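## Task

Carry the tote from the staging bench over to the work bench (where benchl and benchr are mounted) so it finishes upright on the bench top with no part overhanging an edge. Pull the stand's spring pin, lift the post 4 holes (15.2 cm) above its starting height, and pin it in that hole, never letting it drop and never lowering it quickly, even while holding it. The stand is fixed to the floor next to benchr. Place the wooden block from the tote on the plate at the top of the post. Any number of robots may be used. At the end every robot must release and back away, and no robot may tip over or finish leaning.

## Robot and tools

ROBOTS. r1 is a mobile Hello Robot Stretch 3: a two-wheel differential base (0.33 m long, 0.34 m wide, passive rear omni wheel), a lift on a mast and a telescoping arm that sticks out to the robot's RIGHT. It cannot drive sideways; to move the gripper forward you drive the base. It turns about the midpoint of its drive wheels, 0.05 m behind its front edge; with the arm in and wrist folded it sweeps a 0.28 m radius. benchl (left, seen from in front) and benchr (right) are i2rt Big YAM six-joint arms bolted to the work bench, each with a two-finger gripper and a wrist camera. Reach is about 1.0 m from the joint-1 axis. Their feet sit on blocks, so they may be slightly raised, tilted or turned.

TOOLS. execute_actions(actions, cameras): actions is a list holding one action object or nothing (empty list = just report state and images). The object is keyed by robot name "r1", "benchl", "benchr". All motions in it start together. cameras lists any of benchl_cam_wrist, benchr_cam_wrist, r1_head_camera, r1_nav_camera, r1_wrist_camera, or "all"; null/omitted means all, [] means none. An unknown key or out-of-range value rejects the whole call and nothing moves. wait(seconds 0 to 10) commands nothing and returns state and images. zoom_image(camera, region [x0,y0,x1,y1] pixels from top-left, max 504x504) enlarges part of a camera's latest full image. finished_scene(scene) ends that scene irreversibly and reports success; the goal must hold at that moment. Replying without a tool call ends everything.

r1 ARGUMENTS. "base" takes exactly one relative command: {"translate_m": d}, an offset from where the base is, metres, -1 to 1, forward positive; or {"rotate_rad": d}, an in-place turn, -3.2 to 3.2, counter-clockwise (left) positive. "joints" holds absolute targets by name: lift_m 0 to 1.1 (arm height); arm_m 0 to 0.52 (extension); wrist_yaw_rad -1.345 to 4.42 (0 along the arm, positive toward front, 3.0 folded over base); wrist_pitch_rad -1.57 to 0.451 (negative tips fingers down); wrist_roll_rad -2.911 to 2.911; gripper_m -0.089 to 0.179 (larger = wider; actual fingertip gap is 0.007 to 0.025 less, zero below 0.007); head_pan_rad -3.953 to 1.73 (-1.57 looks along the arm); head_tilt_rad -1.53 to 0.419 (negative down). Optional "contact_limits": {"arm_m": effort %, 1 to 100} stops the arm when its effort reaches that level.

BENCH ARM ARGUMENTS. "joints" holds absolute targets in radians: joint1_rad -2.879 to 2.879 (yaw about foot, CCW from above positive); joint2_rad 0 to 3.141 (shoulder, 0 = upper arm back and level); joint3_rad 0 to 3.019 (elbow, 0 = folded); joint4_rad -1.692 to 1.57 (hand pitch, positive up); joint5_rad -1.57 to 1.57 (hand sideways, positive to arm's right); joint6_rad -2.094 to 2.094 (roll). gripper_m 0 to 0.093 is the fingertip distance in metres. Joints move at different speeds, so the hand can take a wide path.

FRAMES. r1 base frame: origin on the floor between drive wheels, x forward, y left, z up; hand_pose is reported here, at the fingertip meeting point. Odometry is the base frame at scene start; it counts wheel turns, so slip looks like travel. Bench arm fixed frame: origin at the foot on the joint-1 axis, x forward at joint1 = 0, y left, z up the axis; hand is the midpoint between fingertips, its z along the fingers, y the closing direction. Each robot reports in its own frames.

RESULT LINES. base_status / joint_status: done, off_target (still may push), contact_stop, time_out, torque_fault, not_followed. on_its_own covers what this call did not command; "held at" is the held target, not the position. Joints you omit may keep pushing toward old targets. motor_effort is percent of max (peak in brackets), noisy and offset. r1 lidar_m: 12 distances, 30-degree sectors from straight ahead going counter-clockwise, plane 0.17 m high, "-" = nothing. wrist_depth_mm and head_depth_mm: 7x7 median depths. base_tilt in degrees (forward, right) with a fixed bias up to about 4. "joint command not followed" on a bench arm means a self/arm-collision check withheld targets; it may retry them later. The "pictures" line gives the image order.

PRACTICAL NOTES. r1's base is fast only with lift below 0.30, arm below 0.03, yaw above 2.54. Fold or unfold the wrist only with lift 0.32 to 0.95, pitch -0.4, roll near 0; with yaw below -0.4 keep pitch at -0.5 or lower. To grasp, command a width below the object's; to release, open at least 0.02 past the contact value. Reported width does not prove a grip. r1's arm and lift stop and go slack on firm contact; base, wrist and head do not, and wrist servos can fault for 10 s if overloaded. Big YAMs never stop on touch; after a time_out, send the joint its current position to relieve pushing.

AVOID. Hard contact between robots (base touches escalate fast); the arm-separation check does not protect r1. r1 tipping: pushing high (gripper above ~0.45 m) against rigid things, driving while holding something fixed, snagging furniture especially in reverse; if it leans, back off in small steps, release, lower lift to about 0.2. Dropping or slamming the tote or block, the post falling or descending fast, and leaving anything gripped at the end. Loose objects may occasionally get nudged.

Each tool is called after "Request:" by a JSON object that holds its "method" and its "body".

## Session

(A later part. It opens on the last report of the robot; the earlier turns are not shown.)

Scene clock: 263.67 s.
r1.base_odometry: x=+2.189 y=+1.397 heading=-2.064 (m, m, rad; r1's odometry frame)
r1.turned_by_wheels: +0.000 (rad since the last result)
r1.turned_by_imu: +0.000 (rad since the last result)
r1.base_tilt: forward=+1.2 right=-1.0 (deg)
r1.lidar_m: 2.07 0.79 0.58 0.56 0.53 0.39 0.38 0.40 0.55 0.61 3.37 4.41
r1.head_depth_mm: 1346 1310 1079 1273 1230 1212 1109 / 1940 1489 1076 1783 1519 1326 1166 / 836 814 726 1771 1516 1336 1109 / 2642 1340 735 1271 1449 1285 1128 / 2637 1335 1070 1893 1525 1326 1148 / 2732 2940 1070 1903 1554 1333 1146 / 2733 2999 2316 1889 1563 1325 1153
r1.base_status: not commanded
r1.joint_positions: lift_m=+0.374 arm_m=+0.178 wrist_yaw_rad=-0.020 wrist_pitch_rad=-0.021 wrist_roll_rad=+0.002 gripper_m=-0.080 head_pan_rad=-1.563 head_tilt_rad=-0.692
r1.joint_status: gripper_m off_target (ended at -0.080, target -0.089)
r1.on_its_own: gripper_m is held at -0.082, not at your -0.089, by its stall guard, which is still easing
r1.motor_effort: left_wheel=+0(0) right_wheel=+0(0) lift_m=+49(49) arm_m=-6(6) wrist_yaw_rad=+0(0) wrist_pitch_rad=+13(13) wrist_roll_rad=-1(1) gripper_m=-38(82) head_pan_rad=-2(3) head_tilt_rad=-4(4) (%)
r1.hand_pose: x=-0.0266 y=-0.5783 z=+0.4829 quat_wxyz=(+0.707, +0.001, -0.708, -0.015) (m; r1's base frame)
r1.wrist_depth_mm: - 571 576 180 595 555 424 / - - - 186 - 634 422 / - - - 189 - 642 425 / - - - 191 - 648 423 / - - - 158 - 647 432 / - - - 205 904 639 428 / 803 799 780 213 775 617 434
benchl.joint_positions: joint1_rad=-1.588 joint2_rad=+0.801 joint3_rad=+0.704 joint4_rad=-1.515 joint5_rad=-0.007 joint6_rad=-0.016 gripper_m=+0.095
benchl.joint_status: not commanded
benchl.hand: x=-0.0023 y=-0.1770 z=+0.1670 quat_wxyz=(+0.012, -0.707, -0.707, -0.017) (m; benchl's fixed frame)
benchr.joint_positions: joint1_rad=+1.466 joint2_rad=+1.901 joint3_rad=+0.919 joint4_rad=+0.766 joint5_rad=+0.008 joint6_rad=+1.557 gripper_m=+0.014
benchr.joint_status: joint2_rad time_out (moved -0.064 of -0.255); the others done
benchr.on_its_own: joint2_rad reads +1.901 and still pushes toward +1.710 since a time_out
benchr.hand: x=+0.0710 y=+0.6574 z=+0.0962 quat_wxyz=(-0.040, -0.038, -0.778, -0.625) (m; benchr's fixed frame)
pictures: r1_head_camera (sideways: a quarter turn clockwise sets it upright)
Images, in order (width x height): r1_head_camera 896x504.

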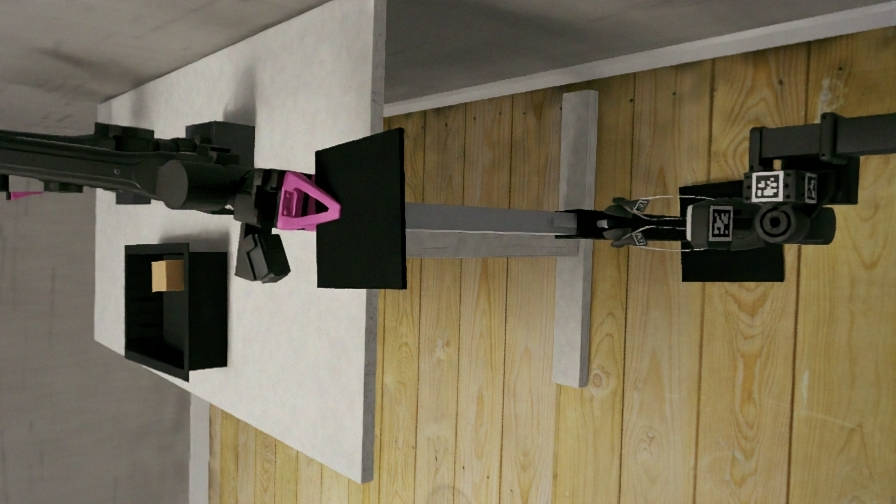

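Request:
{"method": "execute_actions", "body": {"actions": [{"r1":{"joints":{"gripper_m":0.04}},"benchr":{"joints":{"joint2_rad":2.005,"joint3_rad":0.92,"joint4_rad":1.08}}}], "cameras": []}}

Request:
{"method": "execute_actions", "body": {"actions": [{"r1":{"joints":{"arm_m":0.186}}}], "cameras": []}}

Request:
{"method": "execute_actions", "body": {"actions": [{"r1":{"joints":{"gripper_m":-0.085}}}], "cameras": []}}

Request:
{"method": "execute_actions", "body": {"actions": [{"r1":{"joints":{"arm_m":0.172}},"benchr":{"joints":{"joint2_rad":2.025,"joint3_rad":0.91}}}], "cameras": []}}

Request:
{"method": "execute_actions", "body": {"actions": [{"r1":{"joints":{"gripper_m":0.04}}}], "cameras": []}}

Request:
{"method": "execute_actions", "body": {"actions": [{"r1":{"joints":{"arm_m":0.185}}}], "cameras": []}}

Request:
{"method": "execute_actions", "body": {"actions": [{"r1":{"joints":{"gripper_m":-0.085}}}], "cameras": []}}

Request:
{"method": "execute_actions", "body": {"actions": [{"benchr":{"joints":{"joint2_rad":1.87,"joint3_rad":0.96,"joint4_rad":0.96}}}], "cameras": []}}

Scene clock: 276.73 s.
r1.base_odometry: x=+2.189 y=+1.397 heading=-2.064 (m, m, rad; r1's odometry frame)
r1.turned_by_wheels: +0.000 (rad since the last result)
r1.turned_by_imu: -0.002 (rad since the last result)
r1.base_tilt: forward=+1.4 right=-1.0 (deg)
r1.lidar_m: 2.06 0.79 0.59 0.56 0.53 0.39 0.38 0.40 0.55 0.61 3.37 4.43
r1.head_depth_mm: 1340 1314 1080 1272 1242 1213 1115 / 1929 1480 1079 1784 1518 1325 1161 / 842 839 741 1796 1527 1346 1106 / 2643 1344 747 1272 1443 1289 1134 / 2635 1335 1076 1888 1516 1326 1153 / 2734 2880 1077 1899 1557 1328 1149 / 2780 2980 2309 1870 1555 1332 1151
r1.base_status: not commanded
r1.joint_positions: lift_m=+0.374 arm_m=+0.177 wrist_yaw_rad=-0.020 wrist_pitch_rad=-0.021 wrist_roll_rad=+0.002 gripper_m=+0.040 head_pan_rad=-1.563 head_tilt_rad=-0.692
r1.joint_status: all done
r1.motor_effort: left_wheel=+0(0) right_wheel=+0(0) lift_m=+48(49) arm_m=-3(4) wrist_yaw_rad=+0(0) wrist_pitch_rad=+13(13) wrist_roll_rad=-1(1) gripper_m=+0(78) head_pan_rad=-2(2) head_tilt_rad=-4(5) (%)
r1.hand_pose: x=-0.0266 y=-0.5779 z=+0.4830 quat_wxyz=(+0.707, +0.001, -0.708, -0.015) (m; r1's base frame)
r1.wrist_depth_mm: - 573 585 181 602 562 429 / - - - 188 - 648 426 / - - - 190 - 642 427 / - - - 192 - 652 430 / - - - 193 - 642 429 / - - - 205 887 631 432 / 806 797 779 213 776 610 430
benchl.joint_positions: joint1_rad=-1.588 joint2_rad=+0.801 joint3_rad=+0.704 joint4_rad=-1.515 joint5_rad=-0.007 joint6_rad=-0.016 gripper_m=+0.095
benchl.joint_status: not commanded
benchl.hand: x=-0.0023 y=-0.1770 z=+0.1670 quat_wxyz=(+0.012, -0.707, -0.707, -0.017) (m; benchl's fixed frame)
benchr.joint_positions: joint1_rad=+1.466 joint2_rad=+2.007 joint3_rad=+0.903 joint4_rad=+1.060 joint5_rad=+0.006 joint6_rad=+1.597 gripper_m=+0.006
benchr.joint_status: all done
benchr.on_its_own: gripper_m moved -0.008 toward your old target +0.000
benchr.hand: x=+0.0706 y=+0.6575 z=+0.0932 quat_wxyz=(-0.029, -0.049, -0.721, -0.691) (m; benchr's fixed frame)
pictures: none
No camera images: the call's "cameras" was empty. Leave "cameras" out to get every camera's image.

Scene clock: 277.53 s.
r1.base_odometry: x=+2.189 y=+1.397 heading=-2.064 (m, m, rad; r1's odometry frame)
r1.turned_by_wheels: +0.000 (rad since the last result)
r1.turned_by_imu: +0.000 (rad since the last result)
r1.base_tilt: forward=+1.2 right=-0.9 (deg)
r1.lidar_m: 2.06 0.79 0.58 0.56 0.53 0.39 0.38 0.40 0.55 0.61 3.37 4.43
r1.head_depth_mm: 1341 1308 1075 1266 1239 1212 1108 / 1944 1482 1075 1780 1518 1328 1163 / 843 841 739 1779 1509 1356 1111 / 2617 1332 747 1278 1447 1279 1129 / 2656 1339 1075 1896 1529 1326 1151 / 2726 2943 1076 1882 1561 1334 1154 / 2741 3013 2317 1884 1555 1327 1151
r1.base_status: not commanded
r1.joint_positions: lift_m=+0.374 arm_m=+0.186 wrist_yaw_rad=-0.020 wrist_pitch_rad=-0.021 wrist_roll_rad=+0.002 gripper_m=+0.040 head_pan_rad=-1.563 head_tilt_rad=-0.692
r1.joint_status: all done
r1.motor_effort: left_wheel=+0(1) right_wheel=+1(1) lift_m=+48(49) arm_m=+2(2) wrist_yaw_rad=+0(0) wrist_pitch_rad=+13(13) wrist_roll_rad=-1(1) gripper_m=+0(0) head_pan_rad=-2(3) head_tilt_rad=-4(4) (%)
r1.hand_pose: x=-0.0266 y=-0.5863 z=+0.4830 quat_wxyz=(+0.707, +0.001, -0.708, -0.015) (m; r1's base frame)
r1.wrist_depth_mm: - 577 584 174 602 548 429 / - - - 179 - 626 425 / - - - 180 - 642 429 / - - - 182 - 650 433 / - - - 183 - 654 433 / - - - 197 892 658 431 / 803 813 775 205 769 611 438
benchl.joint_positions: joint1_rad=-1.588 joint2_rad=+0.801 joint3_rad=+0.704 joint4_rad=-1.515 joint5_rad=-0.007 joint6_rad=-0.016 gripper_m=+0.095
benchl.joint_status: not commanded
benchl.hand: x=-0.0023 y=-0.1770 z=+0.1670 quat_wxyz=(+0.012, -0.707, -0.707, -0.017) (m; benchl's fixed frame)
benchr.joint_positions: joint1_rad=+1.466 joint2_rad=+2.007 joint3_rad=+0.903 joint4_rad=+1.060 joint5_rad=+0.006 joint6_rad=+1.597 gripper_m=+0.006
benchr.joint_status: not commanded
benchr.hand: x=+0.0706 y=+0.6575 z=+0.0932 quat_wxyz=(-0.029, -0.049, -0.721, -0.691) (m; benchr's fixed frame)
pictures: none
No camera images: the call's "cameras" was empty. Leave "cameras" out to get every camera's image.

Scene clock: 279.27 s.
r1.base_odometry: x=+2.189 y=+1.397 heading=-2.064 (m, m, rad; r1's odometry frame)
r1.turned_by_wheels: +0.000 (rad since the last result)
r1.turned_by_imu: +0.000 (rad since the last result)
r1.base_tilt: forward=+1.1 right=-1.1 (deg)
r1.lidar_m: 2.07 0.79 0.58 0.57 0.53 0.39 0.38 0.40 0.55 0.61 3.36 4.44
r1.head_depth_mm: 1344 1303 1075 1267 1243 1220 1112 / 1939 1481 1076 1790 1512 1311 1163 / 845 841 738 1775 1521 1351 1111 / 2633 1334 746 1274 1455 1288 1129 / 2632 1333 1079 1903 1535 1329 1148 / 2702 2897 1075 1886 1559 1332 1155 / 2763 3007 2319 1904 1565 1323 1147
r1.base_status: not commanded
r1.joint_positions: lift_m=+0.374 arm_m=+0.186 wrist_yaw_rad=-0.019 wrist_pitch_rad=-0.021 wrist_roll_rad=+0.002 gripper_m=-0.083 head_pan_rad=-1.563 head_tilt_rad=-0.692
r1.joint_status: all done
r1.motor_effort: left_wheel=+0(1) right_wheel=+1(1) lift_m=+49(49) arm_m=-2(2) wrist_yaw_rad=-1(1) wrist_pitch_rad=+13(13) wrist_roll_rad=-1(1) gripper_m=-39(96) head_pan_rad=-2(3) head_tilt_rad=-5(5) (%)
r1.hand_pose: x=-0.0264 y=-0.5869 z=+0.4830 quat_wxyz=(+0.707, +0.001, -0.708, -0.014) (m; r1's base frame)
r1.wrist_depth_mm: - 575 582 172 605 558 425 / - - - 179 - 637 431 / - - - 177 - 640 427 / - - - 182 - 637 424 / - - - 150 - 642 431 / - - - 196 910 652 434 / 786 807 791 203 783 607 431
benchl.joint_positions: joint1_rad=-1.588 joint2_rad=+0.801 joint3_rad=+0.704 joint4_rad=-1.515 joint5_rad=-0.007 joint6_rad=-0.016 gripper_m=+0.095
benchl.joint_status: not commanded
benchl.hand: x=-0.0023 y=-0.1770 z=+0.1670 quat_wxyz=(+0.012, -0.707, -0.707, -0.017) (m; benchl's fixed frame)
benchr.joint_positions: joint1_rad=+1.466 joint2_rad=+2.007 joint3_rad=+0.903 joint4_rad=+1.060 joint5_rad=+0.006 joint6_rad=+1.597 gripper_m=+0.006
benchr.joint_status: not commanded
benchr.hand: x=+0.0706 y=+0.6575 z=+0.0932 quat_wxyz=(-0.029, -0.049, -0.721, -0.691) (m; benchr's fixed frame)
pictures: none
No camera images: the call's "cameras" was empty. Leave "cameras" out to get every camera's image.

Scene clock: 280.20 s.
r1.base_odometry: x=+2.189 y=+1.397 heading=-2.064 (m, m, rad; r1's odometry frame)
r1.turned_by_wheels: +0.000 (rad since the last result)
r1.turned_by_imu: +0.000 (rad since the last result)
r1.base_tilt: forward=+1.4 right=-1.0 (deg)
r1.lidar_m: 2.07 0.79 0.58 0.56 0.53 0.39 0.38 0.40 0.55 0.61 3.35 4.43
r1.head_depth_mm: 1346 1307 1074 1265 1243 1212 1111 / 1944 1478 1074 1790 1519 1327 1166 / 843 848 752 1726 1521 1343 1107 / 2617 1334 772 1239 1453 1287 1130 / 2632 1337 1074 1888 1523 1323 1152 / 2716 2951 1078 1876 1554 1322 1149 / 2746 3027 2305 1893 1556 1321 1150
r1.base_status: not commanded
r1.joint_positions: lift_m=+0.374 arm_m=+0.172 wrist_yaw_rad=-0.020 wrist_pitch_rad=-0.020 wrist_roll_rad=+0.002 gripper_m=-0.080 head_pan_rad=-1.563 head_tilt_rad=-0.692
r1.joint_status: all done
r1.motor_effort: left_wheel=-1(0) right_wheel=+1(0) lift_m=+49(49) arm_m=-4(9) wrist_yaw_rad=+0(1) wrist_pitch_rad=+12(13) wrist_roll_rad=-1(1) gripper_m=-37(39) head_pan_rad=-2(3) head_tilt_rad=-5(5) (%)
r1.hand_pose: x=-0.0265 y=-0.5731 z=+0.4832 quat_wxyz=(+0.707, +0.000, -0.708, -0.014) (m; r1's base frame)
r1.wrist_depth_mm: - 565 578 187 608 559 423 / - - - 192 - 645 428 / - - - 195 - 638 427 / - - - 197 - 653 431 / - - - 162 - 640 428 / - - - 211 897 633 425 / 801 798 797 220 772 604 432
benchl.joint_positions: joint1_rad=-1.588 joint2_rad=+0.801 joint3_rad=+0.704 joint4_rad=-1.515 joint5_rad=-0.007 joint6_rad=-0.016 gripper_m=+0.095
benchl.joint_status: not commanded
benchl.hand: x=-0.0023 y=-0.1770 z=+0.1670 quat_wxyz=(+0.012, -0.707, -0.707, -0.017) (m; benchl's fixed frame)
benchr.joint_positions: joint1_rad=+1.466 joint2_rad=+2.034 joint3_rad=+0.903 joint4_rad=+1.073 joint5_rad=+0.006 joint6_rad=+1.596 gripper_m=+0.006
benchr.joint_status: all done
benchr.hand: x=+0.0705 y=+0.6562 z=+0.0788 quat_wxyz=(-0.029, -0.049, -0.726, -0.686) (m; benchr's fixed frame)
pictures: none
No camera images: the call's "cameras" was empty. Leave "cameras" out to get every camera's image.

Scene clock: 281.90 s.
r1.base_odometry: x=+2.189 y=+1.397 heading=-2.064 (m, m, rad; r1's odometry frame)
r1.turned_by_wheels: +0.000 (rad since the last result)
r1.turned_by_imu: +0.000 (rad since the last result)
r1.base_tilt: forward=+1.3 right=-0.8 (deg)
r1.lidar_m: 2.07 0.79 0.58 0.57 0.53 0.39 0.38 0.40 0.55 0.61 3.36 4.41
r1.head_depth_mm: 1345 1307 1073 1269 1236 1207 1115 / 1917 1488 1076 1770 1517 1327 1165 / 844 843 752 1720 1515 1348 1112 / 2645 1338 773 1235 1443 1287 1132 / 2648 1333 1075 1891 1525 1324 1152 / 2755 2928 1075 1897 1557 1329 1156 / 2732 2970 2327 1885 1551 1332 1146
r1.base_status: not commanded
r1.joint_positions: lift_m=+0.374 arm_m=+0.172 wrist_yaw_rad=-0.020 wrist_pitch_rad=-0.020 wrist_roll_rad=+0.002 gripper_m=+0.040 head_pan_rad=-1.563 head_tilt_rad=-0.692
r1.joint_status: all done
r1.motor_effort: left_wheel=+0(1) right_wheel=+1(0) lift_m=+49(49) arm_m=-3(4) wrist_yaw_rad=+0(1) wrist_pitch_rad=+12(12) wrist_roll_rad=-1(1) gripper_m=+1(81) head_pan_rad=-3(2) head_tilt_rad=-4(5) (%)
r1.hand_pose: x=-0.0265 y=-0.5730 z=+0.4833 quat_wxyz=(+0.707, +0.000, -0.708, -0.014) (m; r1's base frame)
r1.wrist_depth_mm: - 577 581 187 602 547 430 / - - - 192 - 645 423 / - - - 194 - 640 429 / - - - 195 - 650 435 / - - - 199 - 646 432 / - - - 211 900 656 427 / 800 796 797 218 794 616 432
benchl.joint_positions: joint1_rad=-1.588 joint2_rad=+0.801 joint3_rad=+0.704 joint4_rad=-1.515 joint5_rad=-0.007 joint6_rad=-0.016 gripper_m=+0.095
benchl.joint_status: not commanded
benchl.hand: x=-0.0023 y=-0.1770 z=+0.1670 quat_wxyz=(+0.012, -0.707, -0.707, -0.017) (m; benchl's fixed frame)
benchr.joint_positions: joint1_rad=+1.466 joint2_rad=+2.034 joint3_rad=+0.903 joint4_rad=+1.073 joint5_rad=+0.006 joint6_rad=+1.596 gripper_m=+0.006
benchr.joint_status: not commanded
benchr.hand: x=+0.0705 y=+0.6562 z=+0.0788 quat_wxyz=(-0.029, -0.049, -0.726, -0.686) (m; benchr's fixed frame)
pictures: none
No camera images: the call's "cameras" was empty. Leave "cameras" out to get every camera's image.

Scene clock: 282.80 s.
r1.base_odometry: x=+2.189 y=+1.397 heading=-2.064 (m, m, rad; r1's odometry frame)
r1.turned_by_wheels: +0.000 (rad since the last result)
r1.turned_by_imu: +0.000 (rad since the last result)
r1.base_tilt: forward=+1.3 right=-1.0 (deg)
r1.lidar_m: 2.07 0.79 0.58 0.56 0.53 0.39 0.38 0.40 0.55 0.61 3.36 4.42
r1.head_depth_mm: 1346 1307 1083 1266 1242 1208 1112 / 1950 1479 1077 1803 1520 1323 1161 / 843 844 754 1728 1525 1352 1107 / 2627 1339 775 1240 1457 1286 1134 / 2621 1338 1073 1916 1519 1327 1150 / 2759 2932 1077 1897 1555 1329 1149 / 2737 3013 2318 1897 1560 1326 1156
r1.base_status: not commanded
r1.joint_positions: lift_m=+0.374 arm_m=+0.185 wrist_yaw_rad=-0.020 wrist_pitch_rad=-0.020 wrist_roll_rad=+0.002 gripper_m=+0.040 head_pan_rad=-1.563 head_tilt_rad=-0.692
r1.joint_status: all done
r1.motor_effort: left_wheel=+0(1) right_wheel=+1(1) lift_m=+49(48) arm_m=+3(0) wrist_yaw_rad=+0(0) wrist_pitch_rad=+12(12) wrist_roll_rad=-1(1) gripper_m=+1(0) head_pan_rad=-2(2) head_tilt_rad=-5(4) (%)
r1.hand_pose: x=-0.0265 y=-0.5853 z=+0.4833 quat_wxyz=(+0.707, +0.000, -0.708, -0.014) (m; r1's base frame)
r1.wrist_depth_mm: - 574 588 175 592 563 426 / - - - 180 - 636 424 / - - - 181 - 632 428 / - - - 183 - 639 432 / - - - 157 - 647 434 / - - - 197 902 641 429 / 826 792 800 205 788 608 433
benchl.joint_positions: joint1_rad=-1.588 joint2_rad=+0.801 joint3_rad=+0.704 joint4_rad=-1.515 joint5_rad=-0.007 joint6_rad=-0.016 gripper_m=+0.095
benchl.joint_status: not commanded
benchl.hand: x=-0.0023 y=-0.1770 z=+0.1670 quat_wxyz=(+0.012, -0.707, -0.707, -0.017) (m; benchl's fixed frame)
benchr.joint_positions: joint1_rad=+1.466 joint2_rad=+2.034 joint3_rad=+0.903 joint4_rad=+1.073 joint5_rad=+0.006 joint6_rad=+1.596 gripper_m=+0.006
benchr.joint_status: not commanded
benchr.hand: x=+0.0705 y=+0.6562 z=+0.0788 quat_wxyz=(-0.029, -0.049, -0.726, -0.686) (m; benchr's fixed frame)
pictures: none
No camera images: the call's "cameras" was empty. Leave "cameras" out to get every camera's image.

Scene clock: 284.53 s.
r1.base_odometry: x=+2.189 y=+1.397 heading=-2.064 (m, m, rad; r1's odometry frame)
r1.turned_by_wheels: +0.000 (rad since the last result)
r1.turned_by_imu: +0.000 (rad since the last result)
r1.base_tilt: forward=+1.3 right=-1.0 (deg)
r1.lidar_m: 2.07 0.79 0.58 0.56 0.53 0.39 0.38 0.40 0.55 0.61 3.34 4.44
r1.head_depth_mm: 1354 1309 1071 1265 1236 1204 1106 / 1947 1488 1073 1785 1523 1322 1159 / 842 846 751 1726 1519 1363 1114 / 2650 1337 770 1232 1452 1281 1130 / 2680 1328 1069 1890 1512 1326 1152 / 2690 2968 1072 1885 1557 1324 1156 / 2754 3018 2312 1903 1549 1330 1149
r1.base_status: not commanded
r1.joint_positions: lift_m=+0.374 arm_m=+0.186 wrist_yaw_rad=-0.019 wrist_pitch_rad=-0.019 wrist_roll_rad=+0.002 gripper_m=-0.083 head_pan_rad=-1.563 head_tilt_rad=-0.692
r1.joint_status: all done
r1.motor_effort: left_wheel=-1(1) right_wheel=+1(1) lift_m=+49(49) arm_m=-4(4) wrist_yaw_rad=-1(1) wrist_pitch_rad=+12(12) wrist_roll_rad=-1(1) gripper_m=-40(96) head_pan_rad=-3(2) head_tilt_rad=-5(4) (%)
r1.hand_pose: x=-0.0263 y=-0.5862 z=+0.4834 quat_wxyz=(+0.707, +0.000, -0.708, -0.014) (m; r1's base frame)
r1.wrist_depth_mm: - 569 581 173 592 565 426 / - - - 179 - 643 425 / - - - 178 - 640 428 / - - - 182 - 649 429 / - - - 148 - 646 427 / - - - 197 922 653 431 / 800 813 791 205 780 616 431
benchl.joint_positions: joint1_rad=-1.588 joint2_rad=+0.801 joint3_rad=+0.704 joint4_rad=-1.515 joint5_rad=-0.007 joint6_rad=-0.016 gripper_m=+0.095
benchl.joint_status: not commanded
benchl.hand: x=-0.0023 y=-0.1770 z=+0.1670 quat_wxyz=(+0.012, -0.707, -0.707, -0.017) (m; benchl's fixed frame)
benchr.joint_positions: joint1_rad=+1.466 joint2_rad=+2.034 joint3_rad=+0.903 joint4_rad=+1.073 joint5_rad=+0.006 joint6_rad=+1.596 gripper_m=+0.006
benchr.joint_status: not commanded
benchr.hand: x=+0.0705 y=+0.6562 z=+0.0788 quat_wxyz=(-0.029, -0.049, -0.726, -0.686) (m; benchr's fixed frame)
pictures: none
No camera images: the call's "cameras" was empty. Leave "cameras" out to get every camera's image.

Scene clock: 285.43 s.
r1.base_odometry: x=+2.189 y=+1.397 heading=-2.064 (m, m, rad; r1's odometry frame)
r1.turned_by_wheels: +0.000 (rad since the last result)
r1.turned_by_imu: +0.000 (rad since the last result)
r1.base_tilt: forward=+1.3 right=-1.0 (deg)
r1.lidar_m: 2.07 0.79 0.58 0.56 0.53 0.39 0.38 0.40 0.55 0.61 3.36 4.42
r1.head_depth_mm: 1342 1306 1078 1264 1238 1210 1109 / 1943 1482 1071 1789 1515 1323 1161 / 841 808 686 1831 1515 1353 1111 / 2626 1344 688 1304 1441 1284 1134 / 2627 1340 1074 1886 1518 1328 1152 / 2752 2926 1073 1887 1561 1325 1153 / 2767 2967 2315 1913 1560 1318 1151
r1.base_status: not commanded
r1.joint_positions: lift_m=+0.374 arm_m=+0.186 wrist_yaw_rad=-0.019 wrist_pitch_rad=-0.019 wrist_roll_rad=+0.002 gripper_m=-0.080 head_pan_rad=-1.563 head_tilt_rad=-0.692
r1.joint_status: not commanded
r1.motor_effort: left_wheel=-1(1) right_wheel=+1(1) lift_m=+49(48) arm_m=-4(4) wrist_yaw_rad=-1(1) wrist_pitch_rad=+12(12) wrist_roll_rad=-1(1) gripper_m=-38(40) head_pan_rad=-2(3) head_tilt_rad=-4(4) (%)
r1.hand_pose: x=-0.0263 y=-0.5862 z=+0.4834 quat_wxyz=(+0.707, +0.000, -0.708, -0.014) (m; r1's base frame)
r1.wrist_depth_mm: - 568 574 173 593 565 422 / - - - 179 - 627 429 / - - - 179 - 628 428 / - - - 182 - 648 432 / - - - 148 - 644 428 / - - - 197 901 649 427 / 788 810 802 204 785 597 438
benchl.joint_positions: joint1_rad=-1.588 joint2_rad=+0.801 joint3_rad=+0.704 joint4_rad=-1.515 joint5_rad=-0.007 joint6_rad=-0.016 gripper_m=+0.095
benchl.joint_status: not commanded
benchl.hand: x=-0.0023 y=-0.1770 z=+0.1670 quat_wxyz=(+0.012, -0.707, -0.707, -0.017) (m; benchl's fixed frame)
benchr.joint_positions: joint1_rad=+1.466 joint2_rad=+1.917 joint3_rad=+0.907 joint4_rad=+0.966 joint5_rad=+0.006 joint6_rad=+1.597 gripper_m=+0.006
benchr.joint_status: all done
benchr.hand: x=+0.0708 y=+0.6594 z=+0.1291 quat_wxyz=(-0.029, -0.049, -0.721, -0.691) (m; benchr's fixed frame)
pictures: none
No camera images: the call's "cameras" was empty. Leave "cameras" out to get every camera's image.

Request:
{"method": "execute_actions", "body": {"actions": [{"r1":{"joints":{"gripper_m":-0.089}}}], "cameras": []}}

Request:
{"method": "execute_actions", "body": {"actions": [{"benchr":{"joints":{"joint2_rad":1.69,"joint3_rad":1.0,"joint4_rad":0.8}}}], "cameras": []}}

Scene clock: 289.97 s.
r1.base_odometry: x=+2.189 y=+1.397 heading=-2.064 (m, m, rad; r1's odometry frame)
r1.turned_by_wheels: +0.000 (rad since the last result)
r1.turned_by_imu: -0.001 (rad since the last result)
r1.base_tilt: forward=+1.4 right=-1.1 (deg)
r1.lidar_m: 2.06 0.79 0.58 0.56 0.53 0.39 0.38 0.40 0.55 0.61 3.36 4.42
r1.head_depth_mm: 1348 1302 1072 1258 1234 1210 1111 / 1934 1473 1073 1779 1519 1328 1166 / 839 811 685 1844 1507 1359 1106 / 2624 1342 687 1301 1454 1287 1134 / 2644 1332 1074 1880 1531 1317 1155 / 2744 2935 1076 1902 1553 1323 1152 / 2709 3017 2321 1896 1557 1319 1151
r1.base_status: not commanded
r1.joint_positions: lift_m=+0.374 arm_m=+0.186 wrist_yaw_rad=-0.019 wrist_pitch_rad=-0.019 wrist_roll_rad=+0.002 gripper_m=-0.087 head_pan_rad=-1.563 head_tilt_rad=-0.692
r1.joint_status: all done
r1.motor_effort: left_wheel=-1(1) right_wheel=+1(1) lift_m=+49(48) arm_m=-5(4) wrist_yaw_rad=-1(1) wrist_pitch_rad=+12(12) wrist_roll_rad=-1(1) gripper_m=-41(96) head_pan_rad=-2(3) head_tilt_rad=-5(5) (%)
r1.hand_pose: x=-0.0262 y=-0.5862 z=+0.4834 quat_wxyz=(+0.707, +0.000, -0.708, -0.014) (m; r1's base frame)
r1.wrist_depth_mm: - 574 570 173 597 557 426 / - - - 179 - 640 422 / - - - 179 - 639 432 / - - - 182 - 637 431 / - - - 149 - 653 430 / - - - 195 926 644 430 / 810 803 781 203 784 607 431
benchl.joint_positions: joint1_rad=-1.588 joint2_rad=+0.801 joint3_rad=+0.704 joint4_rad=-1.515 joint5_rad=-0.007 joint6_rad=-0.016 gripper_m=+0.095
benchl.joint_status: not commanded
benchl.hand: x=-0.0023 y=-0.1770 z=+0.1670 quat_wxyz=(+0.012, -0.707, -0.707, -0.017) (m; benchl's fixed frame)
benchr.joint_positions: joint1_rad=+1.466 joint2_rad=+1.917 joint3_rad=+0.907 joint4_rad=+0.966 joint5_rad=+0.006 joint6_rad=+1.597 gripper_m=+0.006
benchr.joint_status: not commanded
benchr.hand: x=+0.0708 y=+0.6594 z=+0.1291 quat_wxyz=(-0.029, -0.049, -0.721, -0.691) (m; benchr's fixed frame)
pictures: none
No camera images: the call's "cameras" was empty. Leave "cameras" out to get every camera's image.

Scene clock: 291.00 s.
r1.base_odometry: x=+2.189 y=+1.397 heading=-2.064 (m, m, rad; r1's odometry frame)
r1.turned_by_wheels: +0.000 (rad since the last result)
r1.turned_by_imu: +0.000 (rad since the last result)
r1.base_tilt: forward=+1.3 right=-0.8 (deg)
r1.lidar_m: 2.07 0.79 0.58 0.56 0.53 0.39 0.38 0.40 0.55 0.61 3.35 4.43
r1.head_depth_mm: 1345 1306 1074 1262 1245 1215 1109 / 1941 1479 1032 1797 1520 1321 1161 / 791 667 977 1842 1514 1351 1106 / 2615 1316 986 1303 1452 1284 1127 / 2612 1345 1078 1894 1519 1318 1156 / 2717 2964 1073 1898 1547 1324 1155 / 2760 3006 2309 1899 1563 1331 1153
r1.base_status: not commanded
r1.joint_positions: lift_m=+0.374 arm_m=+0.186 wrist_yaw_rad=-0.019 wrist_pitch_rad=-0.019 wrist_roll_rad=+0.002 gripper_m=-0.081 head_pan_rad=-1.563 head_tilt_rad=-0.692
r1.joint_status: not commanded
r1.on_its_own: gripper_m is held at -0.082, not at your -0.089, by its stall guard, which is still easing
r1.motor_effort: left_wheel=-1(1) right_wheel=+1(1) lift_m=+49(49) arm_m=-4(4) wrist_yaw_rad=-1(1) wrist_pitch_rad=+12(12) wrist_roll_rad=-1(1) gripper_m=-18(41) head_pan_rad=-3(2) head_tilt_rad=-5(5) (%)
r1.hand_pose: x=-0.0262 y=-0.5862 z=+0.4834 quat_wxyz=(+0.707, +0.000, -0.708, -0.014) (m; r1's base frame)
r1.wrist_depth_mm: - 568 579 172 591 546 428 / - - - 179 - 645 426 / - - - 178 - 635 427 / - - - 181 - 648 427 / - - - 148 - 645 431 / - - - 195 917 642 435 / 800 803 778 203 793 595 427
benchl.joint_positions: joint1_rad=-1.588 joint2_rad=+0.801 joint3_rad=+0.704 joint4_rad=-1.515 joint5_rad=-0.007 joint6_rad=-0.016 gripper_m=+0.095
benchl.joint_status: not commanded
benchl.hand: x=-0.0023 y=-0.1770 z=+0.1670 quat_wxyz=(+0.012, -0.707, -0.707, -0.017) (m; benchl's fixed frame)
benchr.joint_positions: joint1_rad=+1.466 joint2_rad=+1.732 joint3_rad=+0.928 joint4_rad=+0.790 joint5_rad=+0.009 joint6_rad=+1.596 gripper_m=+0.005
benchr.joint_status: all done
benchr.hand: x=+0.0715 y=+0.6569 z=+0.2145 quat_wxyz=(-0.031, -0.050, -0.710, -0.701) (m; benchr's fixed frame)
pictures: none
No camera images: the call's "cameras" was empty. Leave "cameras" out to get every camera's image.

Past hole 3. Release pin and rise to catch.

Request:
{"method": "execute_actions", "body": {"actions": [{"r1":{"joints":{"gripper_m":0.05}}}], "cameras": []}}

Request:
{"method": "execute_actions", "body": {"actions": [{"r1":{"joints":{"arm_m":0.05,"head_tilt_rad":-0.45}},"benchr":{"joints":{"joint2_rad":1.66,"joint3_rad":1.03,"joint4_rad":0.76}}}], "cameras": []}}

Request:
{"method": "execute_actions", "body": {"actions": [{"benchr":{"joints":{"joint2_rad":1.635,"joint3_rad":1.05,"joint4_rad":0.74}}}], "cameras": []}}

Scene clock: 296.47 s.
r1.base_odometry: x=+2.189 y=+1.397 heading=-2.064 (m, m, rad; r1's odometry frame)
r1.turned_by_wheels: +0.000 (rad since the last result)
r1.turned_by_imu: -0.001 (rad since the last result)
r1.base_tilt: forward=+1.1 right=-1.0 (deg)
r1.lidar_m: 2.06 0.79 0.58 0.57 0.53 0.39 0.38 0.40 0.55 0.61 3.35 4.44
r1.head_depth_mm: 1336 1312 1074 1264 1241 1221 1106 / 1943 1485 1034 1797 1511 1325 1164 / 791 668 986 1846 1528 1354 1108 / 2617 1311 990 1303 1452 1285 1122 / 2650 1330 1075 1898 1525 1325 1157 / 2728 2918 1076 1896 1543 1326 1147 / 2748 3005 2305 1891 1547 1325 1153
r1.base_status: not commanded
r1.joint_positions: lift_m=+0.374 arm_m=+0.185 wrist_yaw_rad=-0.020 wrist_pitch_rad=-0.019 wrist_roll_rad=+0.002 gripper_m=+0.050 head_pan_rad=-1.563 head_tilt_rad=-0.692
r1.joint_status: all done
r1.motor_effort: left_wheel=-1(1) right_wheel=+1(1) lift_m=+48(49) arm_m=-1(4) wrist_yaw_rad=-1(1) wrist_pitch_rad=+12(12) wrist_roll_rad=-1(1) gripper_m=+1(78) head_pan_rad=-2(2) head_tilt_rad=-5(5) (%)
r1.hand_pose: x=-0.0267 y=-0.5858 z=+0.4834 quat_wxyz=(+0.707, +0.000, -0.708, -0.014) (m; r1's base frame)
r1.wrist_depth_mm: - 570 580 174 595 558 425 / - - - 181 - 626 427 / - - - 180 - 639 428 / - - - 183 - 649 430 / - - - 187 - 651 430 / - - - 198 912 636 430 / 830 808 780 205 780 607 425
benchl.joint_positions: joint1_rad=-1.588 joint2_rad=+0.801 joint3_rad=+0.704 joint4_rad=-1.515 joint5_rad=-0.007 joint6_rad=-0.016 gripper_m=+0.095
benchl.joint_status: not commanded
benchl.hand: x=-0.0023 y=-0.1770 z=+0.1670 quat_wxyz=(+0.012, -0.707, -0.707, -0.017) (m; benchl's fixed frame)
benchr.joint_positions: joint1_rad=+1.466 joint2_rad=+1.732 joint3_rad=+0.928 joint4_rad=+0.790 joint5_rad=+0.009 joint6_rad=+1.596 gripper_m=+0.005
benchr.joint_status: not commanded
benchr.hand: x=+0.0715 y=+0.6569 z=+0.2145 quat_wxyz=(-0.031, -0.050, -0.710, -0.701) (m; benchr's fixed frame)
pictures: none
No camera images: the call's "cameras" was empty. Leave "cameras" out to get every camera's image.

Scene clock: 298.70 s.
r1.base_odometry: x=+2.189 y=+1.397 heading=-2.064 (m, m, rad; r1's odometry frame)
r1.turned_by_wheels: +0.000 (rad since the last result)
r1.turned_by_imu: +0.000 (rad since the last result)
r1.base_tilt: forward=+1.3 right=-1.0 (deg)
r1.lidar_m: 2.07 0.79 0.58 0.56 0.53 0.39 0.38 0.40 0.55 0.61 3.37 4.43
r1.head_depth_mm: 1337 1313 1299 1143 1173 1239 1198 / 1968 2139 1716 1139 1752 1539 1288 / 2607 1130 777 666 1760 1554 1299 / 2614 2861 1713 664 1190 1358 1225 / 2699 2902 1706 1196 1882 1549 1290 / 2668 2925 3157 1197 1895 1553 1284 / 2679 2972 3211 2616 1902 1552 1281
r1.base_status: not commanded
r1.joint_positions: lift_m=+0.374 arm_m=+0.050 wrist_yaw_rad=-0.020 wrist_pitch_rad=-0.019 wrist_roll_rad=+0.002 gripper_m=+0.050 head_pan_rad=-1.563 head_tilt_rad=-0.458
r1.joint_status: all done
r1.motor_effort: left_wheel=-1(1) right_wheel=+1(1) lift_m=+49(49) arm_m=-2(1) wrist_yaw_rad=+0(0) wrist_pitch_rad=+12(12) wrist_roll_rad=-1(1) gripper_m=+1(0) head_pan_rad=-2(2) head_tilt_rad=+4(28) (%)
r1.hand_pose: x=-0.0267 y=-0.4510 z=+0.4834 quat_wxyz=(+0.707, +0.000, -0.708, -0.014) (m; r1's base frame)
r1.wrist_depth_mm: - 570 583 519 592 542 421 / - - - 936 - 644 422 / - - - 679 - 634 424 / - - - 681 - 624 424 / - - - 714 - 643 428 / - - - 726 914 646 427 / 806 796 748 718 746 601 430
benchl.joint_positions: joint1_rad=-1.588 joint2_rad=+0.801 joint3_rad=+0.704 joint4_rad=-1.515 joint5_rad=-0.007 joint6_rad=-0.016 gripper_m=+0.095
benchl.joint_status: not commanded
benchl.hand: x=-0.0023 y=-0.1770 z=+0.1670 quat_wxyz=(+0.012, -0.707, -0.707, -0.017) (m; benchl's fixed frame)
benchr.joint_positions: joint1_rad=+1.466 joint2_rad=+1.727 joint3_rad=+0.935 joint4_rad=+0.762 joint5_rad=+0.009 joint6_rad=+1.597 gripper_m=+0.005
benchr.joint_status: joint3_rad time_out (moved +0.006 of +0.102); the others done
benchr.on_its_own: joint3_rad reads +0.935 and still pushes toward +1.030 since a time_out
benchr.hand: x=+0.0716 y=+0.6581 z=+0.2146 quat_wxyz=(-0.031, -0.050, -0.716, -0.696) (m; benchr's fixed frame)
pictures: none
No camera images: the call's "cameras" was empty. Leave "cameras" out to get every camera's image.

not run: a stop came earlier in this reply.

Request:
{"method": "execute_actions", "body": {"actions": [{"r1":{"joints":{"arm_m":0.186,"gripper_m":0.04}},"benchr":{"joints":{"joint2_rad":1.72,"joint3_rad":0.96,"joint4_rad":0.78}}}], "cameras": []}}

Request:
{"method": "execute_actions", "body": {"actions": [{"r1":{"joints":{"gripper_m":-0.085}}}], "cameras": []}}

Request:
{"method": "execute_actions", "body": {"actions": [{"r1":{"joints":{"arm_m":0.172}},"benchr":{"joints":{"joint2_rad":1.74,"joint3_rad":0.95}}}], "cameras": []}}

Request:
{"method": "execute_actions", "body": {"actions": [{"r1":{"joints":{"gripper_m":0.04}}}], "cameras": []}}

Request:
{"method": "execute_actions", "body": {"actions": [{"r1":{"joints":{"arm_m":0.185}}}], "cameras": []}}

Request:
{"method": "execute_actions", "body": {"actions": [{"r1":{"joints":{"gripper_m":-0.085}}}], "cameras": []}}

Request:
{"method": "execute_actions", "body": {"actions": [{"benchr":{"joints":{"joint2_rad":1.65,"joint3_rad":1.0,"joint4_rad":0.75}}}], "cameras": []}}

Scene clock: 311.43 s.
r1.base_odometry: x=+2.189 y=+1.397 heading=-2.064 (m, m, rad; r1's odometry frame)
r1.turned_by_wheels: +0.000 (rad since the last result)
r1.turned_by_imu: -0.001 (rad since the last result)
r1.base_tilt: forward=+1.2 right=-1.1 (deg)
r1.lidar_m: 2.06 0.79 0.58 0.57 0.53 0.39 0.38 0.40 0.55 0.61 3.35 4.43
r1.head_depth_mm: 1340 1320 1301 1144 1165 1241 1198 / 1971 2154 1732 1140 1759 1535 1283 / 2573 1136 777 664 1766 1557 1284 / 2660 2917 1706 663 1192 1362 1224 / 2700 2887 1703 1192 1895 1546 1283 / 2695 2934 3201 1200 1885 1562 1287 / 2693 2961 3190 2675 1887 1550 1285
r1.base_status: not commanded
r1.joint_positions: lift_m=+0.374 arm_m=+0.186 wrist_yaw_rad=-0.020 wrist_pitch_rad=-0.019 wrist_roll_rad=+0.002 gripper_m=+0.040 head_pan_rad=-1.563 head_tilt_rad=-0.458
r1.joint_status: all done
r1.motor_effort: left_wheel=-1(1) right_wheel=+1(1) lift_m=+49(49) arm_m=+3(4) wrist_yaw_rad=+0(0) wrist_pitch_rad=+12(12) wrist_roll_rad=-1(1) gripper_m=+0(47) head_pan_rad=-2(2) head_tilt_rad=+5(5) (%)
r1.hand_pose: x=-0.0267 y=-0.5863 z=+0.4834 quat_wxyz=(+0.707, +0.000, -0.708, -0.014) (m; r1's base frame)
r1.wrist_depth_mm: - 582 574 174 600 560 428 / - - - 180 - 626 421 / - - - 179 - 647 426 / - - - 183 - 632 428 / - - - 159 - 635 425 / - - - 196 913 640 434 / 787 804 794 204 784 595 429
benchl.joint_positions: joint1_rad=-1.588 joint2_rad=+0.801 joint3_rad=+0.704 joint4_rad=-1.515 joint5_rad=-0.007 joint6_rad=-0.016 gripper_m=+0.095
benchl.joint_status: not commanded
benchl.hand: x=-0.0023 y=-0.1770 z=+0.1670 quat_wxyz=(+0.012, -0.707, -0.707, -0.017) (m; benchl's fixed frame)
benchr.joint_positions: joint1_rad=+1.466 joint2_rad=+1.728 joint3_rad=+0.935 joint4_rad=+0.762 joint5_rad=+0.009 joint6_rad=+1.597 gripper_m=+0.005
benchr.joint_status: all done
benchr.hand: x=+0.0716 y=+0.6582 z=+0.2139 quat_wxyz=(-0.031, -0.050, -0.716, -0.695) (m; benchr's fixed frame)
pictures: none
No camera images: the call's "cameras" was empty. Leave "cameras" out to get every camera's image.

Scene clock: 313.17 s.
r1.base_odometry: x=+2.189 y=+1.397 heading=-2.064 (m, m, rad; r1's odometry frame)
r1.turned_by_wheels: +0.000 (rad since the last result)
r1.turned_by_imu: +0.000 (rad since the last result)
r1.base_tilt: forward=+1.2 right=-0.8 (deg)
r1.lidar_m: 2.07 0.79 0.58 0.57 0.53 0.39 0.38 0.40 0.55 0.61 3.35 4.43
r1.head_depth_mm: 1338 1320 1299 1143 1170 1232 1202 / 1977 2141 1716 1194 1766 1539 1283 / 2604 1130 778 676 1761 1560 1284 / 2673 2883 1691 676 1187 1366 1233 / 2672 2902 1700 1193 1892 1551 1285 / 2693 2897 3207 1193 1881 1558 1289 / 2711 2922 3226 2616 1892 1555 1288
r1.base_status: not commanded
r1.joint_positions: lift_m=+0.374 arm_m=+0.186 wrist_yaw_rad=-0.018 wrist_pitch_rad=-0.019 wrist_roll_rad=+0.002 gripper_m=-0.083 head_pan_rad=-1.563 head_tilt_rad=-0.458
r1.joint_status: all done
r1.motor_effort: left_wheel=-1(1) right_wheel=+1(1) lift_m=+49(49) arm_m=-4(4) wrist_yaw_rad=-1(1) wrist_pitch_rad=+11(12) wrist_roll_rad=-1(1) gripper_m=-40(96) head_pan_rad=-2(2) head_tilt_rad=+5(5) (%)
r1.hand_pose: x=-0.0262 y=-0.5872 z=+0.4836 quat_wxyz=(+0.707, +0.000, -0.708, -0.013) (m; r1's base frame)
r1.wrist_depth_mm: - 570 569 173 605 555 430 / - - - 178 - 638 424 / - - - 178 - 639 430 / - - - 181 - 643 432 / - - - 148 - 646 426 / - - - 194 923 647 432 / 803 807 809 203 780 607 433
benchl.joint_positions: joint1_rad=-1.588 joint2_rad=+0.801 joint3_rad=+0.704 joint4_rad=-1.515 joint5_rad=-0.007 joint6_rad=-0.016 gripper_m=+0.095
benchl.joint_status: not commanded
benchl.hand: x=-0.0023 y=-0.1770 z=+0.1670 quat_wxyz=(+0.012, -0.707, -0.707, -0.017) (m; benchl's fixed frame)
benchr.joint_positions: joint1_rad=+1.466 joint2_rad=+1.734 joint3_rad=+0.932 joint4_rad=+0.762 joint5_rad=+0.009 joint6_rad=+1.597 gripper_m=+0.006
benchr.joint_status: not commanded
benchr.hand: x=+0.0716 y=+0.6580 z=+0.2090 quat_wxyz=(-0.031, -0.051, -0.719, -0.692) (m; benchr's fixed frame)
pictures: none
No camera images: the call's "cameras" was empty. Leave "cameras" out to get every camera's image.

Scene clock: 314.10 s.
r1.base_odometry: x=+2.189 y=+1.397 heading=-2.064 (m, m, rad; r1's odometry frame)
r1.turned_by_wheels: +0.000 (rad since the last result)
r1.turned_by_imu: +0.000 (rad since the last result)
r1.base_tilt: forward=+1.3 right=-1.0 (deg)
r1.lidar_m: 2.07 0.79 0.58 0.57 0.53 0.39 0.38 0.40 0.55 0.61 3.37 4.43
r1.head_depth_mm: 1346 1321 1301 1142 1172 1237 1202 / 1973 2145 1722 1199 1764 1533 1288 / 2593 1130 791 690 1761 1562 1281 / 2642 2915 1707 702 1194 1359 1229 / 2683 2902 1713 1201 1876 1549 1285 / 2634 2904 3116 1194 1894 1546 1293 / 2672 2926 3153 2649 1880 1553 1286
r1.base_status: not commanded
r1.joint_positions: lift_m=+0.374 arm_m=+0.172 wrist_yaw_rad=-0.020 wrist_pitch_rad=-0.016 wrist_roll_rad=+0.002 gripper_m=-0.080 head_pan_rad=-1.563 head_tilt_rad=-0.458
r1.joint_status: all done
r1.motor_effort: left_wheel=+0(1) right_wheel=+1(1) lift_m=+49(49) arm_m=-4(11) wrist_yaw_rad=-1(2) wrist_pitch_rad=+10(11) wrist_roll_rad=-1(1) gripper_m=-38(40) head_pan_rad=-2(3) head_tilt_rad=+5(5) (%)
r1.hand_pose: x=-0.0265 y=-0.5732 z=+0.4842 quat_wxyz=(+0.707, -0.001, -0.708, -0.013) (m; r1's base frame)
r1.wrist_depth_mm: - 570 559 186 589 553 424 / - - - 192 - 642 425 / - - - 195 - 637 427 / - - - 196 - 638 432 / - - - 162 - 649 428 / - - - 211 917 644 434 / 816 809 817 218 783 608 431
benchl.joint_positions: joint1_rad=-1.588 joint2_rad=+0.801 joint3_rad=+0.704 joint4_rad=-1.515 joint5_rad=-0.007 joint6_rad=-0.016 gripper_m=+0.095
benchl.joint_status: not commanded
benchl.hand: x=-0.0023 y=-0.1770 z=+0.1670 quat_wxyz=(+0.012, -0.707, -0.707, -0.017) (m; benchl's fixed frame)
benchr.joint_positions: joint1_rad=+1.466 joint2_rad=+1.752 joint3_rad=+0.928 joint4_rad=+0.767 joint5_rad=+0.009 joint6_rad=+1.596 gripper_m=+0.006
benchr.joint_status: all done
benchr.hand: x=+0.0716 y=+0.6581 z=+0.1963 quat_wxyz=(-0.031, -0.051, -0.725, -0.686) (m; benchr's fixed frame)
pictures: none
No camera images: the call's "cameras" was empty. Leave "cameras" out to get every camera's image.

Scene clock: 315.80 s.
r1.base_odometry: x=+2.189 y=+1.397 heading=-2.064 (m, m, rad; r1's odometry frame)
r1.turned_by_wheels: +0.000 (rad since the last result)
r1.turned_by_imu: +0.000 (rad since the last result)
r1.base_tilt: forward=+1.4 right=-0.9 (deg)
r1.lidar_m: 2.07 0.79 0.58 0.56 0.53 0.39 0.38 0.40 0.55 0.61 3.36 4.43
r1.head_depth_mm: 1338 1319 1294 1139 1174 1248 1200 / 1946 2157 1732 1204 1764 1533 1287 / 2598 1123 790 688 1753 1556 1282 / 2698 2893 1722 703 1201 1357 1212 / 2657 2920 1716 1202 1893 1553 1285 / 2660 2877 3167 1193 1903 1551 1289 / 2679 2916 3199 2623 1884 1558 1286
r1.base_status: not commanded
r1.joint_positions: lift_m=+0.374 arm_m=+0.172 wrist_yaw_rad=-0.020 wrist_pitch_rad=-0.016 wrist_roll_rad=+0.002 gripper_m=+0.040 head_pan_rad=-1.563 head_tilt_rad=-0.458
r1.joint_status: all done
r1.motor_effort: left_wheel=-1(1) right_wheel=+1(1) lift_m=+49(49) arm_m=-3(4) wrist_yaw_rad=-1(1) wrist_pitch_rad=+10(10) wrist_roll_rad=-1(1) gripper_m=+1(76) head_pan_rad=-3(3) head_tilt_rad=+5(5) (%)
r1.hand_pose: x=-0.0265 y=-0.5731 z=+0.4842 quat_wxyz=(+0.707, -0.001, -0.708, -0.013) (m; r1's base frame)
r1.wrist_depth_mm: - 562 573 186 593 548 425 / - - - 192 - 645 425 / - - - 195 - 648 429 / - - - 197 - 641 425 / - - - 173 - 653 429 / - - - 210 932 649 432 / 820 823 789 218 791 611 430
benchl.joint_positions: joint1_rad=-1.588 joint2_rad=+0.801 joint3_rad=+0.704 joint4_rad=-1.515 joint5_rad=-0.007 joint6_rad=-0.016 gripper_m=+0.095
benchl.joint_status: not commanded
benchl.hand: x=-0.0023 y=-0.1770 z=+0.1670 quat_wxyz=(+0.012, -0.707, -0.707, -0.017) (m; benchl's fixed frame)
benchr.joint_positions: joint1_rad=+1.466 joint2_rad=+1.752 joint3_rad=+0.928 joint4_rad=+0.767 joint5_rad=+0.009 joint6_rad=+1.596 gripper_m=+0.006
benchr.joint_status: not commanded
benchr.hand: x=+0.0716 y=+0.6581 z=+0.1963 quat_wxyz=(-0.031, -0.051, -0.725, -0.686) (m; benchr's fixed frame)
pictures: none
No camera images: the call's "cameras" was empty. Leave "cameras" out to get every camera's image.

Scene clock: 316.70 s.
r1.base_odometry: x=+2.189 y=+1.397 heading=-2.064 (m, m, rad; r1's odometry frame)
r1.turned_by_wheels: +0.000 (rad since the last result)
r1.turned_by_imu: +0.000 (rad since the last result)
r1.base_tilt: forward=+1.2 right=-1.2 (deg)
r1.lidar_m: 2.07 0.79 0.58 0.56 0.53 0.39 0.38 0.40 0.55 0.61 3.36 4.42
r1.head_depth_mm: 1340 1326 1303 1147 1173 1236 1203 / 1964 2128 1726 1199 1762 1549 1293 / 2575 1133 791 690 1760 1546 1286 / 2648 2912 1725 703 1193 1355 1228 / 2675 2896 1717 1196 1906 1554 1292 / 2659 2924 3117 1192 1892 1549 1294 / 2677 2936 3226 2622 1901 1555 1290
r1.base_status: not commanded
r1.joint_positions: lift_m=+0.374 arm_m=+0.185 wrist_yaw_rad=-0.020 wrist_pitch_rad=-0.016 wrist_roll_rad=+0.002 gripper_m=+0.040 head_pan_rad=-1.563 head_tilt_rad=-0.458
r1.joint_status: all done
r1.motor_effort: left_wheel=-1(1) right_wheel=+1(1) lift_m=+48(49) arm_m=+2(5) wrist_yaw_rad=-1(1) wrist_pitch_rad=+10(10) wrist_roll_rad=-1(1) gripper_m=+1(1) head_pan_rad=-3(2) head_tilt_rad=+5(5) (%)
r1.hand_pose: x=-0.0265 y=-0.5854 z=+0.4842 quat_wxyz=(+0.707, -0.001, -0.708, -0.013) (m; r1's base frame)
r1.wrist_depth_mm: - 558 568 174 588 560 426 / - - - 181 - 640 429 / - - - 182 - 640 427 / - - - 184 - 643 426 / - - - 161 - 654 434 / - - - 197 937 637 431 / 798 810 798 204 802 609 432
benchl.joint_positions: joint1_rad=-1.588 joint2_rad=+0.801 joint3_rad=+0.704 joint4_rad=-1.515 joint5_rad=-0.007 joint6_rad=-0.016 gripper_m=+0.095
benchl.joint_status: not commanded
benchl.hand: x=-0.0023 y=-0.1770 z=+0.1670 quat_wxyz=(+0.012, -0.707, -0.707, -0.017) (m; benchl's fixed frame)
benchr.joint_positions: joint1_rad=+1.466 joint2_rad=+1.752 joint3_rad=+0.928 joint4_rad=+0.767 joint5_rad=+0.009 joint6_rad=+1.596 gripper_m=+0.006
benchr.joint_status: not commanded
benchr.hand: x=+0.0716 y=+0.6581 z=+0.1963 quat_wxyz=(-0.031, -0.051, -0.725, -0.686) (m; benchr's fixed frame)
pictures: none
No camera images: the call's "cameras" was empty. Leave "cameras" out to get every camera's image.

Scene clock: 318.43 s.
r1.base_odometry: x=+2.189 y=+1.397 heading=-2.064 (m, m, rad; r1's odometry frame)
r1.turned_by_wheels: +0.000 (rad since the last result)
r1.turned_by_imu: +0.000 (rad since the last result)
r1.base_tilt: forward=+1.2 right=-0.9 (deg)
r1.lidar_m: 2.07 0.79 0.58 0.56 0.53 0.39 0.38 0.40 0.55 0.61 3.36 4.45
r1.head_depth_mm: 1336 1323 1293 1144 1173 1238 1202 / 1968 2138 1723 1198 1765 1539 1291 / 2599 1132 794 685 1758 1556 1289 / 2677 2930 1706 702 1192 1362 1233 / 2668 2913 1702 1198 1903 1551 1288 / 2658 2923 3149 1193 1886 1549 1287 / 2699 2901 3178 2641 1894 1556 1282
r1.base_status: not commanded
r1.joint_positions: lift_m=+0.374 arm_m=+0.185 wrist_yaw_rad=-0.019 wrist_pitch_rad=-0.016 wrist_roll_rad=+0.002 gripper_m=-0.083 head_pan_rad=-1.563 head_tilt_rad=-0.458
r1.joint_status: all done
r1.motor_effort: left_wheel=-1(1) right_wheel=+1(1) lift_m=+49(49) arm_m=-4(4) wrist_yaw_rad=-1(1) wrist_pitch_rad=+10(10) wrist_roll_rad=-1(1) gripper_m=-40(96) head_pan_rad=-2(2) head_tilt_rad=+5(5) (%)
r1.hand_pose: x=-0.0263 y=-0.5863 z=+0.4843 quat_wxyz=(+0.707, -0.001, -0.708, -0.012) (m; r1's base frame)
r1.wrist_depth_mm: - 563 566 173 582 556 426 / - - - 179 - 649 426 / - - - 182 - 637 430 / - - - 182 - 636 423 / - - - 151 - 643 430 / - - - 195 936 651 431 / 820 792 793 204 782 609 433
benchl.joint_positions: joint1_rad=-1.588 joint2_rad=+0.801 joint3_rad=+0.704 joint4_rad=-1.515 joint5_rad=-0.007 joint6_rad=-0.016 gripper_m=+0.095
benchl.joint_status: not commanded
benchl.hand: x=-0.0023 y=-0.1770 z=+0.1670 quat_wxyz=(+0.012, -0.707, -0.707, -0.017) (m; benchl's fixed frame)
benchr.joint_positions: joint1_rad=+1.466 joint2_rad=+1.752 joint3_rad=+0.928 joint4_rad=+0.767 joint5_rad=+0.009 joint6_rad=+1.596 gripper_m=+0.006
benchr.joint_status: not commanded
benchr.hand: x=+0.0716 y=+0.6581 z=+0.1963 quat_wxyz=(-0.031, -0.051, -0.725, -0.686) (m; benchr's fixed frame)
pictures: none
No camera images: the call's "cameras" was empty. Leave "cameras" out to get every camera's image.

Scene clock: 319.23 s.
r1.base_odometry: x=+2.189 y=+1.397 heading=-2.064 (m, m, rad; r1's odometry frame)
r1.turned_by_wheels: +0.000 (rad since the last result)
r1.turned_by_imu: +0.000 (rad since the last result)
r1.base_tilt: forward=+1.3 right=-0.9 (deg)
r1.lidar_m: 2.06 0.79 0.58 0.57 0.53 0.39 0.38 0.40 0.55 0.61 3.38 4.43
r1.head_depth_mm: 1348 1321 1303 1143 1168 1239 1202 / 1960 2147 1721 1140 1759 1540 1288 / 2600 1136 775 674 1774 1551 1294 / 2670 2912 1707 676 1194 1361 1225 / 2681 2911 1698 1196 1906 1560 1287 / 2697 2889 3154 1198 1877 1541 1289 / 2714 2926 3197 2645 1875 1556 1292
r1.base_status: not commanded
r1.joint_positions: lift_m=+0.374 arm_m=+0.185 wrist_yaw_rad=-0.019 wrist_pitch_rad=-0.016 wrist_roll_rad=+0.002 gripper_m=-0.080 head_pan_rad=-1.563 head_tilt_rad=-0.458
r1.joint_status: not commanded
r1.motor_effort: left_wheel=-1(1) right_wheel=+0(1) lift_m=+49(49) arm_m=-4(4) wrist_yaw_rad=-1(1) wrist_pitch_rad=+10(10) wrist_roll_rad=-1(1) gripper_m=-38(40) head_pan_rad=-3(3) head_tilt_rad=+5(5) (%)
r1.hand_pose: x=-0.0263 y=-0.5863 z=+0.4843 quat_wxyz=(+0.707, -0.001, -0.708, -0.012) (m; r1's base frame)
r1.wrist_depth_mm: - 561 569 174 586 553 424 / - - - 179 - 643 425 / - - - 179 - 638 432 / - - - 182 - 641 428 / - - - 151 - 650 434 / - - - 196 902 640 426 / 822 784 798 204 803 600 435
benchl.joint_positions: joint1_rad=-1.588 joint2_rad=+0.801 joint3_rad=+0.704 joint4_rad=-1.515 joint5_rad=-0.007 joint6_rad=-0.016 gripper_m=+0.095
benchl.joint_status: not commanded
benchl.hand: x=-0.0023 y=-0.1770 z=+0.1670 quat_wxyz=(+0.012, -0.707, -0.707, -0.017) (m; benchl's fixed frame)
benchr.joint_positions: joint1_rad=+1.466 joint2_rad=+1.721 joint3_rad=+0.932 joint4_rad=+0.753 joint5_rad=+0.009 joint6_rad=+1.597 gripper_m=+0.006
benchr.joint_status: all done
benchr.hand: x=+0.0715 y=+0.6569 z=+0.2151 quat_wxyz=(-0.031, -0.051, -0.718, -0.694) (m; benchr's fixed frame)
pictures: none
No camera images: the call's "cameras" was empty. Leave "cameras" out to get every camera's image.


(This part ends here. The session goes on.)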